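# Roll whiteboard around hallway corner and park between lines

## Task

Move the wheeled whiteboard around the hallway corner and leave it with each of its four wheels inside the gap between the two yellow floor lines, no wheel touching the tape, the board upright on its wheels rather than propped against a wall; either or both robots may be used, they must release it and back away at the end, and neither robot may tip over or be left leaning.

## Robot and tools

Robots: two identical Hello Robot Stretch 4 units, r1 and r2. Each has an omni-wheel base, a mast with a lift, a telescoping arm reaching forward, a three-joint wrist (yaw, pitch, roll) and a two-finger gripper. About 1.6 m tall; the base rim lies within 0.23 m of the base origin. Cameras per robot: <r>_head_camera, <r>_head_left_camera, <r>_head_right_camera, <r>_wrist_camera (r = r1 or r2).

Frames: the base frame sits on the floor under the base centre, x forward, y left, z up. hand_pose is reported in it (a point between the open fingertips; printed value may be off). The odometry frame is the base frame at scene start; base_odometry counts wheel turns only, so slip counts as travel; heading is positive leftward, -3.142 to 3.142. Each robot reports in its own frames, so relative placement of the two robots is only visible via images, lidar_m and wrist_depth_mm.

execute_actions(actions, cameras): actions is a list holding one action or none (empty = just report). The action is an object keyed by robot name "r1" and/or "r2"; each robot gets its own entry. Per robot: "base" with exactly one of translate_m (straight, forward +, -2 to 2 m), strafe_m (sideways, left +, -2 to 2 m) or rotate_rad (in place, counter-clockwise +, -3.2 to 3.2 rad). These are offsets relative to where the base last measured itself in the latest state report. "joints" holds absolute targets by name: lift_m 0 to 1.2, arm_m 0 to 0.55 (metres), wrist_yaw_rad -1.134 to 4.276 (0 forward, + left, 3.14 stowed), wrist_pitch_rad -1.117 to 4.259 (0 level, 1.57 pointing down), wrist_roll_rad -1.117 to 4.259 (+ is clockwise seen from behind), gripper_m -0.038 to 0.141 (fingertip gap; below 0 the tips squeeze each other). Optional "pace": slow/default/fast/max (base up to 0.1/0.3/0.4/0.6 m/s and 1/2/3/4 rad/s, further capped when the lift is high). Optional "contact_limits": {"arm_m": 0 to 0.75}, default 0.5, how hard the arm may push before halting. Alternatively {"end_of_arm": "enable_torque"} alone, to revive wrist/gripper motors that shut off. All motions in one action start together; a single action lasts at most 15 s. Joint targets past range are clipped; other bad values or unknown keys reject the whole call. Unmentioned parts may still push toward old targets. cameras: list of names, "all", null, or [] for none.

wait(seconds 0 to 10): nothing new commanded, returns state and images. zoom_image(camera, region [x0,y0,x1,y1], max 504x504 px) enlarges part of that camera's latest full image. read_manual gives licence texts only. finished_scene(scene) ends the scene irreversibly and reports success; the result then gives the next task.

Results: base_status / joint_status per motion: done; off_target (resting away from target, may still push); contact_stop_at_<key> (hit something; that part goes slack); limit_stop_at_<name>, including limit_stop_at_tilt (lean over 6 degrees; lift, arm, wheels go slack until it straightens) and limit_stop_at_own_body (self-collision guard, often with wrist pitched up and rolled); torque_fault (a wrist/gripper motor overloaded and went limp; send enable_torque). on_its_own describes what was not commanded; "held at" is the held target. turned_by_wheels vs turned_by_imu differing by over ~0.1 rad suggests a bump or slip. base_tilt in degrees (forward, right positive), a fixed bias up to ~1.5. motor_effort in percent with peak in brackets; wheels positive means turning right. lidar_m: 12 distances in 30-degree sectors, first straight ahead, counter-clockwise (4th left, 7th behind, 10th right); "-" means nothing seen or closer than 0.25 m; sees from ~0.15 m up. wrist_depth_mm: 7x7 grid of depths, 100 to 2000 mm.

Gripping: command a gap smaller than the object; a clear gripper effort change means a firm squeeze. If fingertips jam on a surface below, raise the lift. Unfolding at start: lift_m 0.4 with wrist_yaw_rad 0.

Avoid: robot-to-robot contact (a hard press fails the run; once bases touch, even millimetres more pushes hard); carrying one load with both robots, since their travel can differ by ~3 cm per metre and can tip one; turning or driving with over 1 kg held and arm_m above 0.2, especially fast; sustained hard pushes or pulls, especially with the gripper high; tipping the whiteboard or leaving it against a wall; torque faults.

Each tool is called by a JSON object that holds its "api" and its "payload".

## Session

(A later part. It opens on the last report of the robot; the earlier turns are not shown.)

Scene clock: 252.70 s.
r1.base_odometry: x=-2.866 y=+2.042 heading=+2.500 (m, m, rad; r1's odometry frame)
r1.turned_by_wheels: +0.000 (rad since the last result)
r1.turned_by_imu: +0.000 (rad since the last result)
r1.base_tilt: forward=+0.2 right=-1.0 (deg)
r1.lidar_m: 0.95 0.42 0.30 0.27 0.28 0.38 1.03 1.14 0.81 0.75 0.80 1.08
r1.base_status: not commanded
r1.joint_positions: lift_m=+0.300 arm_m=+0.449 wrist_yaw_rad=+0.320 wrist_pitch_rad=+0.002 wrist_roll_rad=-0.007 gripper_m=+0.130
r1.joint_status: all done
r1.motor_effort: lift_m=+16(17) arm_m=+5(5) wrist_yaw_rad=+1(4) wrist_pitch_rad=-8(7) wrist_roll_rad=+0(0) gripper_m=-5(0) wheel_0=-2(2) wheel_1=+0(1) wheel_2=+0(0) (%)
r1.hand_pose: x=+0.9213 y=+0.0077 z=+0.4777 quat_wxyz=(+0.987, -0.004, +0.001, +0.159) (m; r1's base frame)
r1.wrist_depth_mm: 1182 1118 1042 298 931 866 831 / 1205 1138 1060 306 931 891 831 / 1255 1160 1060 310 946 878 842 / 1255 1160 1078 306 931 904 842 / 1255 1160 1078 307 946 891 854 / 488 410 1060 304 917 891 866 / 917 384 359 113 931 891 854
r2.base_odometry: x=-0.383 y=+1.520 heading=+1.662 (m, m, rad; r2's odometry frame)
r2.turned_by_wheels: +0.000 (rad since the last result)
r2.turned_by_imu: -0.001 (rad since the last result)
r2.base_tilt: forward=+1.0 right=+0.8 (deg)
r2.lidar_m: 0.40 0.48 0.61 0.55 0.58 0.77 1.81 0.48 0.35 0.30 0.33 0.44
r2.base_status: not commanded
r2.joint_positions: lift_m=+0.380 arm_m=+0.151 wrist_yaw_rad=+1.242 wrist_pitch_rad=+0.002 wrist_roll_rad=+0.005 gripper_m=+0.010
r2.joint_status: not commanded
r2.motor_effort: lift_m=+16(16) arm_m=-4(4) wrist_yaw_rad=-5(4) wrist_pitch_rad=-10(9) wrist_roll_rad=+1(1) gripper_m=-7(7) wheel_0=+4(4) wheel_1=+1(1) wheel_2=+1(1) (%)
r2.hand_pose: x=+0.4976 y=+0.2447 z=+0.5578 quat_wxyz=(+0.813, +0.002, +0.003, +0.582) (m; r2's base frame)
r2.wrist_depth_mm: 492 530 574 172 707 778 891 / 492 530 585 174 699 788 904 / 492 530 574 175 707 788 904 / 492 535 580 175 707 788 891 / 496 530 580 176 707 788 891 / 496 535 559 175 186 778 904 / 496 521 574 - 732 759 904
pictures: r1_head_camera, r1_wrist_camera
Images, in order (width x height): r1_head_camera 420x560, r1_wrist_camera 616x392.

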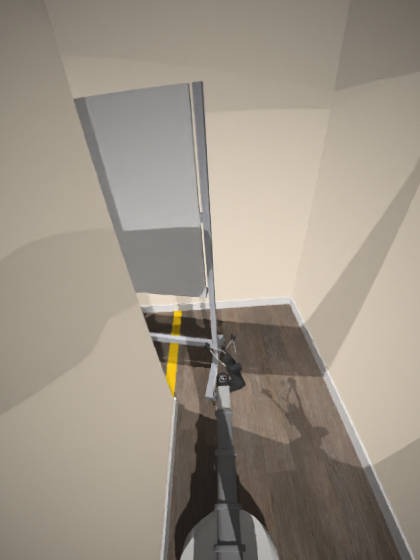

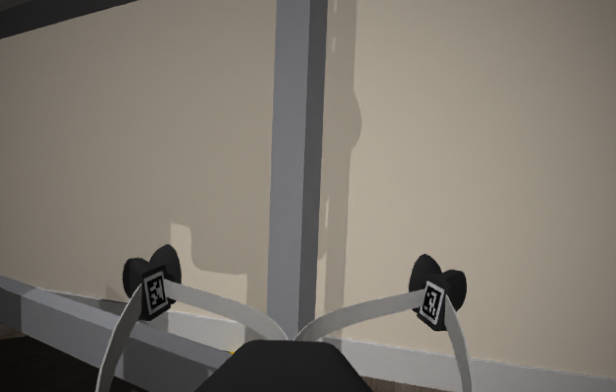

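{"api": "execute_actions", "payload": {"actions": [{"r1":{"base":{"translate_m":0.18},"joints":{"arm_m":0.54,"wrist_yaw_rad":0.25},"pace":"slow"}}], "cameras": ["r1_wrist_camera","r1_head_camera","r2_head_camera"]}}

Scene clock: 267.73 s.
r1.base_odometry: x=-3.010 y=+2.150 heading=+2.500 (m, m, rad; r1's odometry frame)
r1.turned_by_wheels: +0.000 (rad since the last result)
r1.turned_by_imu: +0.000 (rad since the last result)
r1.base_tilt: forward=+0.2 right=-1.0 (deg)
r1.lidar_m: 0.94 0.42 0.28 0.26 0.28 0.41 1.04 1.15 0.77 0.75 0.79 1.08
r1.base_status: done
r1.joint_positions: lift_m=+0.300 arm_m=+0.539 wrist_yaw_rad=+0.250 wrist_pitch_rad=+0.003 wrist_roll_rad=-0.007 gripper_m=+0.130
r1.joint_status: all done
r1.motor_effort: lift_m=+17(17) arm_m=+7(7) wrist_yaw_rad=-1(15) wrist_pitch_rad=-7(9) wrist_roll_rad=+0(0) gripper_m=-3(5) wheel_0=+5(11) wheel_1=+3(6) wheel_2=-7(9) (%)
r1.hand_pose: x=+1.0109 y=-0.0133 z=+0.4776 quat_wxyz=(+0.992, -0.004, +0.001, +0.125) (m; r1's base frame)
r1.wrist_depth_mm: 820 778 180 707 676 640 621 / 831 788 182 715 691 647 627 / 842 798 185 715 683 654 627 / 854 798 186 732 691 661 634 / 866 809 187 732 691 668 634 / 866 196 185 732 691 661 640 / 854 820 188 113 707 676 654
r2.base_odometry: x=-0.382 y=+1.520 heading=+1.662 (m, m, rad; r2's odometry frame)
r2.turned_by_wheels: +0.000 (rad since the last result)
r2.turned_by_imu: -0.001 (rad since the last result)
r2.base_tilt: forward=+1.0 right=+0.8 (deg)
r2.lidar_m: 0.48 0.48 0.60 0.55 0.59 0.78 1.81 0.49 0.35 0.31 0.29 0.44
r2.base_status: not commanded
r2.joint_positions: lift_m=+0.380 arm_m=+0.151 wrist_yaw_rad=+1.246 wrist_pitch_rad=+0.003 wrist_roll_rad=+0.005 gripper_m=+0.010
r2.joint_status: not commanded
r2.on_its_own: wrist_yaw_rad is at rest, and its effort (-16) is outside its rest range (-13 to +13)
r2.motor_effort: lift_m=+16(16) arm_m=-4(4) wrist_yaw_rad=-16(16) wrist_pitch_rad=-9(10) wrist_roll_rad=-1(2) gripper_m=-7(9) wheel_0=+3(3) wheel_1=+1(1) wheel_2=+1(2) (%)
r2.hand_pose: x=+0.4966 y=+0.2455 z=+0.5578 quat_wxyz=(+0.812, +0.001, +0.003, +0.583) (m; r2's base frame)
r2.wrist_depth_mm: 492 530 569 173 699 759 866 / 492 530 574 173 699 778 878 / 492 535 580 176 707 778 891 / 492 530 580 176 699 788 878 / 492 530 580 177 699 778 878 / 496 530 187 175 188 788 891 / 496 525 574 - 732 759 891
pictures: r1_head_camera, r1_wrist_camera, r2_head_camera
Images, in order (width x height): r1_head_camera 420x560, r1_wrist_camera 616x392, r2_head_camera 420x560.

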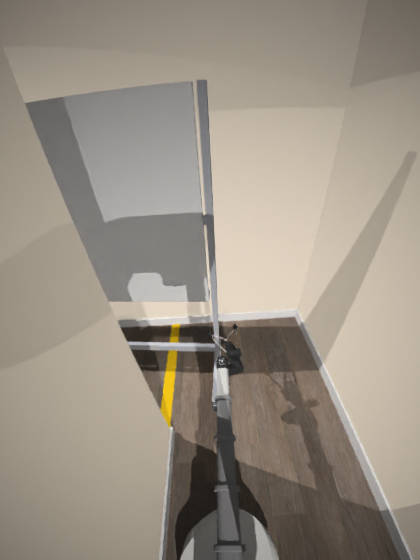

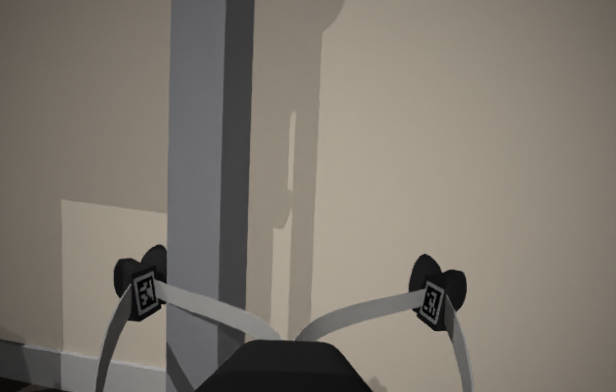

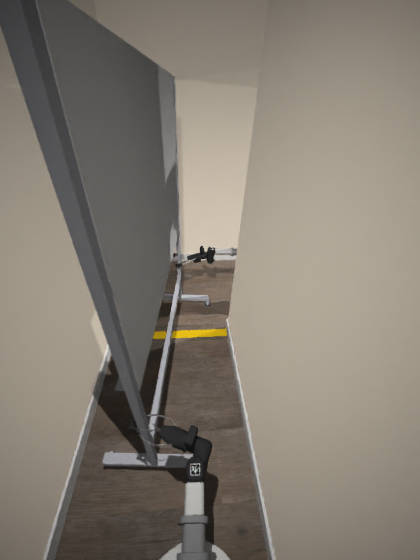

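{"api": "execute_actions", "payload": {"actions": [{"r1":{"joints":{"arm_m":0.1},"base":{"strafe_m":-0.0}}}], "cameras": []}}

{"api": "execute_actions", "payload": {"actions": [{"r2":{"base":{"translate_m":-0.3},"pace":"slow"},"r1":{"base":{"strafe_m":-0.15}}}], "cameras": ["r2_head_camera","r2_head_right_camera"]}}

Scene clock: 278.13 s.
r1.base_odometry: x=-3.010 y=+2.150 heading=+2.500 (m, m, rad; r1's odometry frame)
r1.turned_by_wheels: +0.000 (rad since the last result)
r1.turned_by_imu: +0.000 (rad since the last result)
r1.base_tilt: forward=+0.2 right=-0.9 (deg)
r1.lidar_m: 0.76 0.44 0.30 0.28 0.29 0.40 1.04 1.16 0.80 0.75 0.78 1.06
r1.base_status: done
r1.joint_positions: lift_m=+0.300 arm_m=+0.101 wrist_yaw_rad=+0.250 wrist_pitch_rad=+0.002 wrist_roll_rad=-0.007 gripper_m=+0.130
r1.joint_status: all done
r1.motor_effort: lift_m=+16(16) arm_m=-5(8) wrist_yaw_rad=-1(3) wrist_pitch_rad=-8(8) wrist_roll_rad=+0(0) gripper_m=+0(7) wheel_0=+0(2) wheel_1=+0(1) wheel_2=-1(4) (%)
r1.hand_pose: x=+0.5730 y=-0.0133 z=+0.4777 quat_wxyz=(+0.992, -0.004, +0.001, +0.125) (m; r1's base frame)
r1.wrist_depth_mm: 768 707 661 621 1078 1042 1008 / 1308 1255 1205 1138 1098 1042 1008 / 1336 1255 1229 1138 1098 1042 1008 / 1366 1281 1229 1160 1118 1060 1025 / 1098 768 1205 1182 1118 1078 1025 / 1336 1182 668 627 1098 1060 1042 / 976 960 1008 113 1042 1060 1025
r2.base_odometry: x=-0.382 y=+1.520 heading=+1.662 (m, m, rad; r2's odometry frame)
r2.turned_by_wheels: +0.000 (rad since the last result)
r2.turned_by_imu: -0.001 (rad since the last result)
r2.base_tilt: forward=+1.0 right=+0.8 (deg)
r2.lidar_m: 0.48 0.48 0.61 0.55 0.58 0.78 1.84 0.48 0.33 0.31 0.31 0.44
r2.base_status: not commanded
r2.joint_positions: lift_m=+0.380 arm_m=+0.151 wrist_yaw_rad=+1.246 wrist_pitch_rad=+0.003 wrist_roll_rad=+0.005 gripper_m=+0.010
r2.joint_status: not commanded
r2.on_its_own: wrist_yaw_rad is at rest, and its effort (-16) is outside its rest range (-13 to +13)
r2.motor_effort: lift_m=+16(16) arm_m=-4(4) wrist_yaw_rad=-16(16) wrist_pitch_rad=-10(9) wrist_roll_rad=-3(2) gripper_m=-5(7) wheel_0=+3(3) wheel_1=+1(1) wheel_2=+1(1) (%)
r2.hand_pose: x=+0.4966 y=+0.2455 z=+0.5578 quat_wxyz=(+0.812, +0.001, +0.003, +0.583) (m; r2's base frame)
r2.wrist_depth_mm: 492 530 574 173 699 759 866 / 492 525 574 173 699 788 891 / 492 525 574 176 707 778 891 / 492 530 574 176 699 778 891 / 496 535 580 176 707 778 891 / 492 535 187 175 188 788 891 / 496 521 574 - 732 759 878
pictures: none
No camera images: the call's "cameras" was empty. Leave "cameras" out to get every camera's image.

Scene clock: 282.43 s.
r1.base_odometry: x=-2.920 y=+2.270 heading=+2.500 (m, m, rad; r1's odometry frame)
r1.turned_by_wheels: +0.000 (rad since the last result)
r1.turned_by_imu: +0.000 (rad since the last result)
r1.base_tilt: forward=+0.3 right=-1.0 (deg)
r1.lidar_m: 1.46 0.68 0.44 0.43 0.44 0.60 1.57 0.92 0.65 0.59 0.63 0.87
r1.base_status: done
r1.joint_positions: lift_m=+0.300 arm_m=+0.101 wrist_yaw_rad=+0.250 wrist_pitch_rad=+0.002 wrist_roll_rad=-0.007 gripper_m=+0.130
r1.joint_status: not commanded
r1.motor_effort: lift_m=+17(16) arm_m=-5(5) wrist_yaw_rad=+0(1) wrist_pitch_rad=-7(7) wrist_roll_rad=+0(0) gripper_m=-3(2) wheel_0=+4(11) wheel_1=-1(11) wheel_2=+0(1) (%)
r1.hand_pose: x=+0.5730 y=-0.0133 z=+0.4777 quat_wxyz=(+0.992, -0.004, +0.001, +0.125) (m; r1's base frame)
r1.wrist_depth_mm: 723 1229 1205 1160 1098 1042 991 / 1308 1229 1229 1160 1098 1042 1008 / 1366 1255 1229 1160 1098 1060 1025 / 1366 1255 1205 1160 1118 1060 1008 / 1060 723 1229 1182 1138 1078 1042 / 1336 699 1229 1182 1098 1060 1025 / 976 854 931 112 1042 1025 1008
r2.base_odometry: x=-0.355 y=+1.222 heading=+1.661 (m, m, rad; r2's odometry frame)
r2.turned_by_wheels: -0.001 (rad since the last result)
r2.turned_by_imu: -0.002 (rad since the last result)
r2.base_tilt: forward=+1.0 right=+0.8 (deg)
r2.lidar_m: 0.47 0.48 0.58 0.54 0.56 0.75 1.74 0.55 0.35 0.32 0.34 0.47
r2.base_status: done
r2.joint_positions: lift_m=+0.380 arm_m=+0.151 wrist_yaw_rad=+1.231 wrist_pitch_rad=+0.003 wrist_roll_rad=+0.005 gripper_m=+0.010
r2.joint_status: not commanded
r2.on_its_own: wrist_yaw_rad is at rest, and its effort (+25) is outside its rest range (-13 to +13)
r2.motor_effort: lift_m=+16(16) arm_m=-4(4) wrist_yaw_rad=+25(34) wrist_pitch_rad=-11(10) wrist_roll_rad=+0(3) gripper_m=-7(9) wheel_0=-4(9) wheel_1=-4(10) wheel_2=+0(10) (%)
r2.hand_pose: x=+0.5001 y=+0.2429 z=+0.5577 quat_wxyz=(+0.816, +0.001, +0.003, +0.578) (m; r2's base frame)
r2.wrist_depth_mm: 473 517 564 171 691 759 866 / 473 517 564 173 691 778 904 / 477 517 564 174 699 778 891 / 477 521 564 174 683 778 891 / 480 517 569 175 691 788 891 / 480 517 188 174 184 788 904 / 477 508 559 - 715 750 891
pictures: r2_head_camera, r2_head_right_camera
Images, in order (width x height): r2_head_camera 420x560, r2_head_right_camera 420x672.

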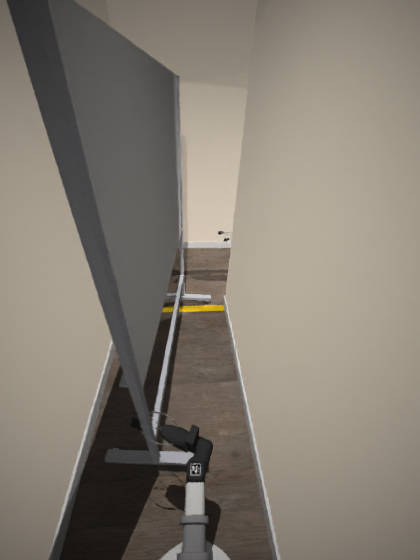

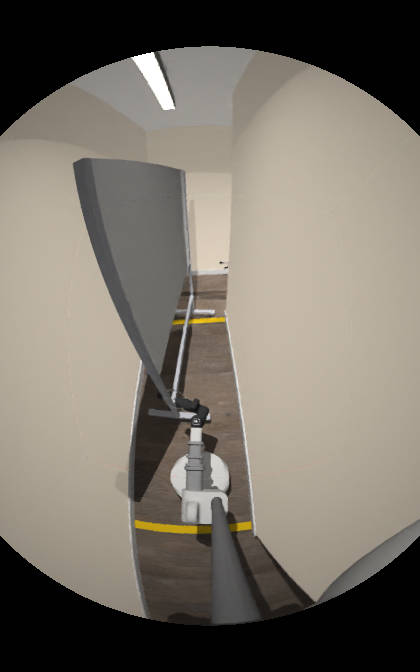

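{"api": "execute_actions", "payload": {"actions": [{"r2":{"base":{"translate_m":-0.5},"pace":"slow"}}], "cameras": ["r2_head_camera","r2_head_right_camera"]}}

Scene clock: 294.63 s.
r1.base_odometry: x=-2.920 y=+2.270 heading=+2.500 (m, m, rad; r1's odometry frame)
r1.turned_by_wheels: +0.000 (rad since the last result)
r1.turned_by_imu: +0.000 (rad since the last result)
r1.base_tilt: forward=+0.2 right=-1.0 (deg)
r1.lidar_m: 1.47 0.65 0.44 0.42 0.43 0.60 1.62 0.95 0.64 0.59 0.63 0.85
r1.base_status: not commanded
r1.joint_positions: lift_m=+0.300 arm_m=+0.101 wrist_yaw_rad=+0.250 wrist_pitch_rad=+0.002 wrist_roll_rad=-0.007 gripper_m=+0.130
r1.joint_status: not commanded
r1.motor_effort: lift_m=+16(16) arm_m=-5(5) wrist_yaw_rad=+0(1) wrist_pitch_rad=-7(7) wrist_roll_rad=+0(0) gripper_m=-3(2) wheel_0=+4(4) wheel_1=-1(2) wheel_2=+0(0) (%)
r1.hand_pose: x=+0.5730 y=-0.0133 z=+0.4777 quat_wxyz=(+0.992, -0.004, +0.001, +0.125) (m; r1's base frame)
r1.wrist_depth_mm: 1336 1281 1182 1138 1078 1042 991 / 1336 1255 1205 1160 1098 1042 1008 / 1366 1281 1205 1160 1098 1042 991 / 1366 1281 1229 1160 1118 1060 1008 / 1397 1308 1229 1182 1138 1078 1025 / 1308 1182 1205 1182 1098 1060 1025 / 976 946 1008 113 1042 1060 991
r2.base_odometry: x=-0.311 y=+0.724 heading=+1.661 (m, m, rad; r2's odometry frame)
r2.turned_by_wheels: -0.001 (rad since the last result)
r2.turned_by_imu: -0.002 (rad since the last result)
r2.base_tilt: forward=+1.1 right=+0.8 (deg)
r2.lidar_m: 0.46 0.47 0.55 0.51 0.51 0.69 1.36 1.40 1.01 0.36 0.39 0.52
r2.base_status: done
r2.joint_positions: lift_m=+0.380 arm_m=+0.151 wrist_yaw_rad=+1.231 wrist_pitch_rad=+0.003 wrist_roll_rad=+0.005 gripper_m=+0.010
r2.joint_status: not commanded
r2.on_its_own: wrist_yaw_rad is at rest, and its effort (+26) is outside its rest range (-13 to +13)
r2.motor_effort: lift_m=+16(16) arm_m=-4(4) wrist_yaw_rad=+26(28) wrist_pitch_rad=-10(10) wrist_roll_rad=-2(1) gripper_m=-8(12) wheel_0=-4(7) wheel_1=-3(13) wheel_2=+1(6) (%)
r2.hand_pose: x=+0.5002 y=+0.2429 z=+0.5577 quat_wxyz=(+0.816, +0.001, +0.003, +0.577) (m; r2's base frame)
r2.wrist_depth_mm: 449 480 525 171 647 715 820 / 445 484 525 173 654 732 831 / 449 484 530 174 654 732 842 / 449 484 530 174 654 732 842 / 449 488 530 174 640 741 854 / 449 488 189 175 180 741 842 / 452 480 530 - 676 715 842
pictures: r2_head_camera, r2_head_right_camera
Images, in order (width x height): r2_head_camera 420x560, r2_head_right_camera 420x672.

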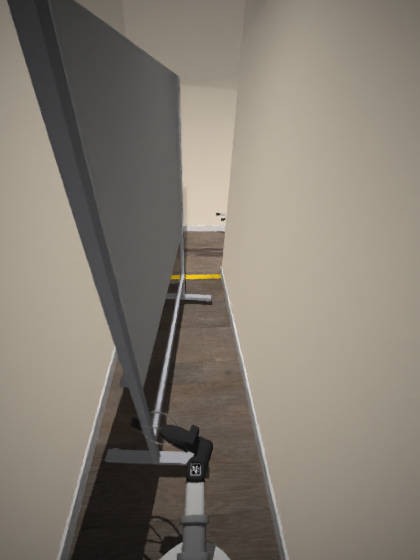

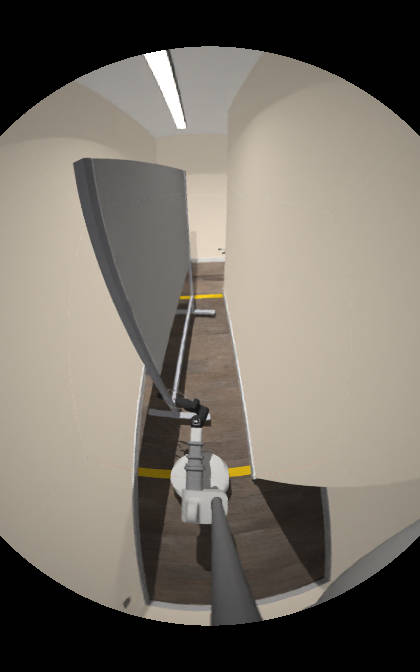

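{"api": "execute_actions", "payload": {"actions": [{"r2":{"joints":{"gripper_m":0.11},"pace":"slow"}}], "cameras": []}}

{"api": "execute_actions", "payload": {"actions": [{"r2":{"base":{"strafe_m":-0.1},"pace":"slow"}}], "cameras": ["r2_wrist_camera","r2_head_camera"]}}

Scene clock: 309.17 s.
r1.base_odometry: x=-2.920 y=+2.270 heading=+2.500 (m, m, rad; r1's odometry frame)
r1.turned_by_wheels: +0.000 (rad since the last result)
r1.turned_by_imu: +0.000 (rad since the last result)
r1.base_tilt: forward=+0.2 right=-1.1 (deg)
r1.lidar_m: 1.46 0.64 0.46 0.42 0.45 0.60 1.57 0.90 0.64 0.60 0.61 0.86
r1.base_status: not commanded
r1.joint_positions: lift_m=+0.300 arm_m=+0.101 wrist_yaw_rad=+0.250 wrist_pitch_rad=+0.002 wrist_roll_rad=-0.007 gripper_m=+0.130
r1.joint_status: not commanded
r1.motor_effort: lift_m=+17(17) arm_m=-5(5) wrist_yaw_rad=+0(0) wrist_pitch_rad=-8(7) wrist_roll_rad=+0(0) gripper_m=-2(1) wheel_0=+4(4) wheel_1=-1(1) wheel_2=+0(0) (%)
r1.hand_pose: x=+0.5730 y=-0.0133 z=+0.4777 quat_wxyz=(+0.992, -0.004, +0.001, +0.125) (m; r1's base frame)
r1.wrist_depth_mm: 1308 1255 1205 1138 1098 1042 991 / 1336 1281 1182 1160 1118 1060 991 / 1336 1255 1229 1160 1098 1042 1008 / 1397 1255 1205 1160 1118 1060 1025 / 1366 1308 1255 1160 1118 1078 1042 / 1336 1205 1205 1160 1098 1078 1042 / 946 946 1025 113 1042 1060 1008
r2.base_odometry: x=-0.311 y=+0.724 heading=+1.661 (m, m, rad; r2's odometry frame)
r2.turned_by_wheels: +0.000 (rad since the last result)
r2.turned_by_imu: +0.000 (rad since the last result)
r2.base_tilt: forward=+1.0 right=+0.8 (deg)
r2.lidar_m: 0.45 0.49 0.53 0.50 0.51 0.70 1.37 1.39 1.03 0.37 0.38 0.51
r2.base_status: not commanded
r2.joint_positions: lift_m=+0.380 arm_m=+0.151 wrist_yaw_rad=+1.240 wrist_pitch_rad=+0.003 wrist_roll_rad=+0.005 gripper_m=+0.110
r2.joint_status: all done
r2.motor_effort: lift_m=+16(16) arm_m=-4(4) wrist_yaw_rad=+1(26) wrist_pitch_rad=-9(10) wrist_roll_rad=-2(4) gripper_m=+2(8) wheel_0=-2(5) wheel_1=+0(3) wheel_2=+0(1) (%)
r2.hand_pose: x=+0.4980 y=+0.2444 z=+0.5578 quat_wxyz=(+0.814, +0.001, +0.003, +0.581) (m; r2's base frame)
r2.wrist_depth_mm: 449 480 525 172 640 715 798 / 445 480 521 173 634 723 809 / 449 484 525 173 640 715 820 / 445 484 525 176 647 723 820 / 449 484 517 181 225 723 820 / 449 480 512 171 634 715 820 / 452 480 525 - 668 715 820
pictures: none
No camera images: the call's "cameras" was empty. Leave "cameras" out to get every camera's image.

Scene clock: 311.30 s.
r1.base_odometry: x=-2.920 y=+2.270 heading=+2.500 (m, m, rad; r1's odometry frame)
r1.turned_by_wheels: +0.000 (rad since the last result)
r1.turned_by_imu: +0.000 (rad since the last result)
r1.base_tilt: forward=+0.2 right=-1.0 (deg)
r1.lidar_m: 1.48 0.65 0.44 0.42 0.44 0.59 1.59 0.95 0.63 0.60 0.63 0.85
r1.base_status: not commanded
r1.joint_positions: lift_m=+0.300 arm_m=+0.101 wrist_yaw_rad=+0.250 wrist_pitch_rad=+0.002 wrist_roll_rad=-0.007 gripper_m=+0.130
r1.joint_status: not commanded
r1.motor_effort: lift_m=+17(16) arm_m=-5(5) wrist_yaw_rad=-1(2) wrist_pitch_rad=-7(7) wrist_roll_rad=+1(1) gripper_m=-2(1) wheel_0=+4(3) wheel_1=-1(2) wheel_2=+0(0) (%)
r1.hand_pose: x=+0.5730 y=-0.0133 z=+0.4777 quat_wxyz=(+0.992, -0.004, +0.001, +0.125) (m; r1's base frame)
r1.wrist_depth_mm: 1308 1255 1205 1138 1078 1025 991 / 1336 1281 1205 1138 1118 1042 1025 / 1366 1281 1205 1160 1098 1060 1008 / 1397 1308 1229 1160 1098 1060 1008 / 1397 1281 1255 1205 1138 1060 1042 / 1366 1182 1205 1182 1098 1060 1042 / 976 946 1025 112 1042 1042 1008
r2.base_odometry: x=-0.211 y=+0.733 heading=+1.661 (m, m, rad; r2's odometry frame)
r2.turned_by_wheels: +0.000 (rad since the last result)
r2.turned_by_imu: -0.001 (rad since the last result)
r2.base_tilt: forward=+1.0 right=+0.8 (deg)
r2.lidar_m: 0.47 0.49 0.65 0.60 0.62 0.85 1.36 1.37 0.91 0.26 0.27 0.36
r2.base_status: done
r2.joint_positions: lift_m=+0.380 arm_m=+0.151 wrist_yaw_rad=+1.240 wrist_pitch_rad=+0.003 wrist_roll_rad=+0.005 gripper_m=+0.110
r2.joint_status: not commanded
r2.motor_effort: lift_m=+16(16) arm_m=-4(4) wrist_yaw_rad=+1(1) wrist_pitch_rad=-10(10) wrist_roll_rad=-3(0) gripper_m=-2(1) wheel_0=+0(6) wheel_1=-1(7) wheel_2=+1(1) (%)
r2.hand_pose: x=+0.4980 y=+0.2444 z=+0.5578 quat_wxyz=(+0.814, +0.001, +0.003, +0.581) (m; r2's base frame)
r2.wrist_depth_mm: 530 569 615 289 336 345 359 / 525 569 615 683 750 854 976 / 535 574 615 683 759 866 976 / 530 574 621 691 759 854 960 / 530 574 609 273 750 866 976 / 535 564 609 268 750 854 976 / 535 569 615 - 788 842 976
pictures: r2_head_camera, r2_wrist_camera
Images, in order (width x height): r2_head_camera 420x560, r2_wrist_camera 616x392.

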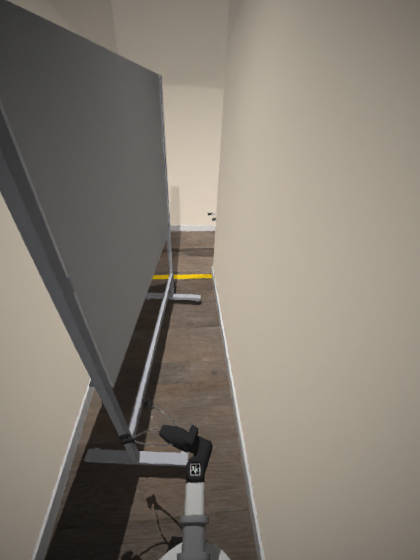

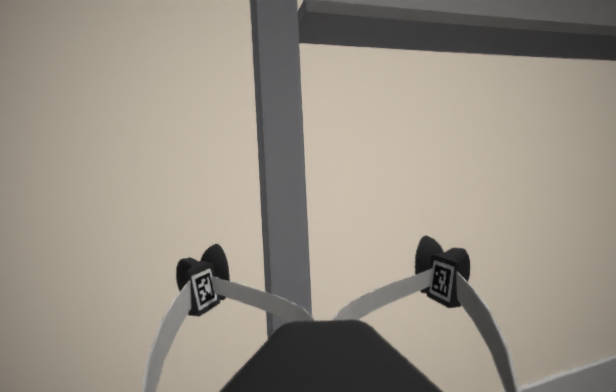

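{"api": "execute_actions", "payload": {"actions": [{"r2":{"joints":{"arm_m":0.0},"pace":"slow"}}], "cameras": ["r2_wrist_camera"]}}

{"api": "execute_actions", "payload": {"actions": [{"r2":{"base":{"translate_m":-0.45}}}], "cameras": ["r2_head_camera","r2_head_right_camera"]}}

Scene clock: 319.47 s.
r1.base_odometry: x=-2.920 y=+2.270 heading=+2.500 (m, m, rad; r1's odometry frame)
r1.turned_by_wheels: +0.000 (rad since the last result)
r1.turned_by_imu: +0.000 (rad since the last result)
r1.base_tilt: forward=+0.1 right=-0.9 (deg)
r1.lidar_m: 1.47 0.62 0.46 0.42 0.46 0.61 1.60 0.90 0.64 0.61 0.63 0.85
r1.base_status: not commanded
r1.joint_positions: lift_m=+0.300 arm_m=+0.101 wrist_yaw_rad=+0.250 wrist_pitch_rad=+0.002 wrist_roll_rad=-0.007 gripper_m=+0.130
r1.joint_status: not commanded
r1.motor_effort: lift_m=+17(16) arm_m=-5(5) wrist_yaw_rad=-1(1) wrist_pitch_rad=-7(8) wrist_roll_rad=+0(0) gripper_m=-2(2) wheel_0=+3(3) wheel_1=-1(1) wheel_2=+0(0) (%)
r1.hand_pose: x=+0.5730 y=-0.0133 z=+0.4777 quat_wxyz=(+0.992, -0.004, +0.001, +0.125) (m; r1's base frame)
r1.wrist_depth_mm: 1336 1255 1205 1138 1078 1025 991 / 1336 1255 1182 1160 1098 1060 1008 / 1336 1281 1205 1160 1118 1060 1008 / 1366 1308 1229 1138 1098 1078 1025 / 1366 1308 1255 1205 1118 1078 1025 / 1336 1182 1229 1160 1118 1060 1025 / 960 960 1025 113 1060 1042 1008
r2.base_odometry: x=-0.211 y=+0.733 heading=+1.661 (m, m, rad; r2's odometry frame)
r2.turned_by_wheels: +0.000 (rad since the last result)
r2.turned_by_imu: -0.001 (rad since the last result)
r2.base_tilt: forward=+1.0 right=+0.8 (deg)
r2.lidar_m: 0.48 0.50 0.67 0.58 0.63 0.84 1.37 1.36 0.94 0.26 0.28 0.39
r2.base_status: not commanded
r2.joint_positions: lift_m=+0.380 arm_m=+0.002 wrist_yaw_rad=+1.240 wrist_pitch_rad=+0.003 wrist_roll_rad=+0.005 gripper_m=+0.110
r2.joint_status: all done
r2.motor_effort: lift_m=+16(16) arm_m=-9(11) wrist_yaw_rad=+1(0) wrist_pitch_rad=-10(9) wrist_roll_rad=-1(0) gripper_m=+0(2) wheel_0=-1(0) wheel_1=-1(1) wheel_2=+1(1) (%)
r2.hand_pose: x=+0.3489 y=+0.2444 z=+0.5578 quat_wxyz=(+0.814, +0.001, +0.003, +0.581) (m; r2's base frame)
r2.wrist_depth_mm: 521 564 615 668 723 334 362 / 521 559 609 668 732 842 946 / 521 564 615 676 723 831 960 / 521 559 615 676 723 842 946 / 521 564 603 676 723 842 946 / 521 554 597 647 723 322 960 / 525 559 609 - 759 322 960
pictures: r2_wrist_camera
Images, in order (width x height): r2_wrist_camera 616x392.

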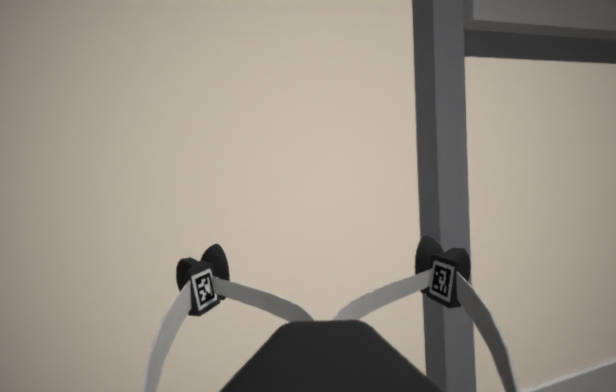

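Scene clock: 322.43 s.
r1.base_odometry: x=-2.920 y=+2.270 heading=+2.500 (m, m, rad; r1's odometry frame)
r1.turned_by_wheels: +0.000 (rad since the last result)
r1.turned_by_imu: +0.000 (rad since the last result)
r1.base_tilt: forward=+0.2 right=-1.0 (deg)
r1.lidar_m: 1.48 0.66 0.44 0.42 0.44 0.61 1.60 0.91 0.66 0.61 0.64 0.84
r1.base_status: not commanded
r1.joint_positions: lift_m=+0.300 arm_m=+0.101 wrist_yaw_rad=+0.250 wrist_pitch_rad=+0.002 wrist_roll_rad=-0.007 gripper_m=+0.130
r1.joint_status: not commanded
r1.motor_effort: lift_m=+17(17) arm_m=-5(5) wrist_yaw_rad=-1(1) wrist_pitch_rad=-7(8) wrist_roll_rad=+0(1) gripper_m=-3(3) wheel_0=+4(4) wheel_1=-1(1) wheel_2=+0(0) (%)
r1.hand_pose: x=+0.5730 y=-0.0133 z=+0.4777 quat_wxyz=(+0.992, -0.004, +0.001, +0.125) (m; r1's base frame)
r1.wrist_depth_mm: 1308 1281 1182 1138 1078 1042 991 / 1336 1281 1205 1138 1098 1042 1008 / 1366 1308 1229 1160 1118 1060 1008 / 1366 1308 1229 1138 1098 1060 1042 / 1336 1308 1255 1182 1118 1042 1042 / 1308 1182 1205 1182 1098 1060 1042 / 960 946 1025 113 1060 1060 1008
r2.base_odometry: x=-0.171 y=+0.285 heading=+1.661 (m, m, rad; r2's odometry frame)
r2.turned_by_wheels: +0.000 (rad since the last result)
r2.turned_by_imu: +0.000 (rad since the last result)
r2.base_tilt: forward=+1.0 right=+0.8 (deg)
r2.lidar_m: 0.93 0.89 0.62 0.56 0.57 0.79 0.90 0.93 0.96 0.89 0.60 0.49
r2.base_status: done
r2.joint_positions: lift_m=+0.380 arm_m=+0.002 wrist_yaw_rad=+1.240 wrist_pitch_rad=+0.003 wrist_roll_rad=+0.005 gripper_m=+0.110
r2.joint_status: not commanded
r2.motor_effort: lift_m=+16(16) arm_m=-9(9) wrist_yaw_rad=+1(1) wrist_pitch_rad=-9(9) wrist_roll_rad=-2(3) gripper_m=-2(1) wheel_0=+0(4) wheel_1=+1(8) wheel_2=-2(9) (%)
r2.hand_pose: x=+0.3489 y=+0.2444 z=+0.5578 quat_wxyz=(+0.814, +0.001, +0.003, +0.581) (m; r2's base frame)
r2.wrist_depth_mm: 492 535 580 640 699 798 904 / 492 535 580 634 715 798 904 / 492 535 580 634 707 798 917 / 492 530 585 640 715 798 917 / 492 535 574 640 691 809 917 / 496 530 569 615 707 798 904 / 496 530 580 - 741 788 917
pictures: r2_head_camera, r2_head_right_camera
Images, in order (width x height): r2_head_camera 420x560, r2_head_right_camera 420x672.

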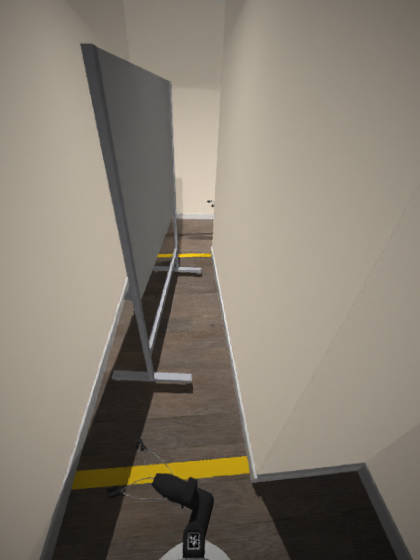

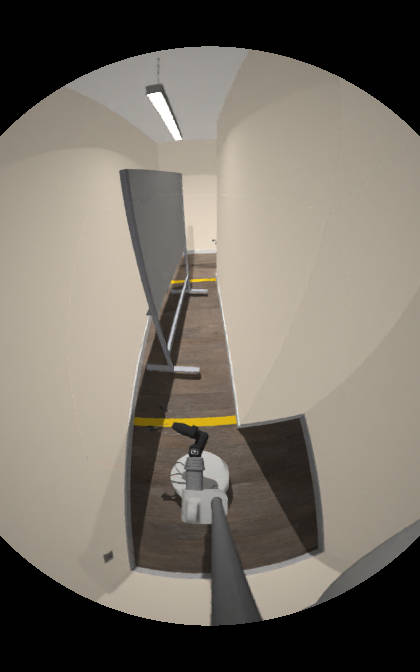

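{"api": "finished_scene", "payload": {"scene": 2}}

The scene is finished: the task was done.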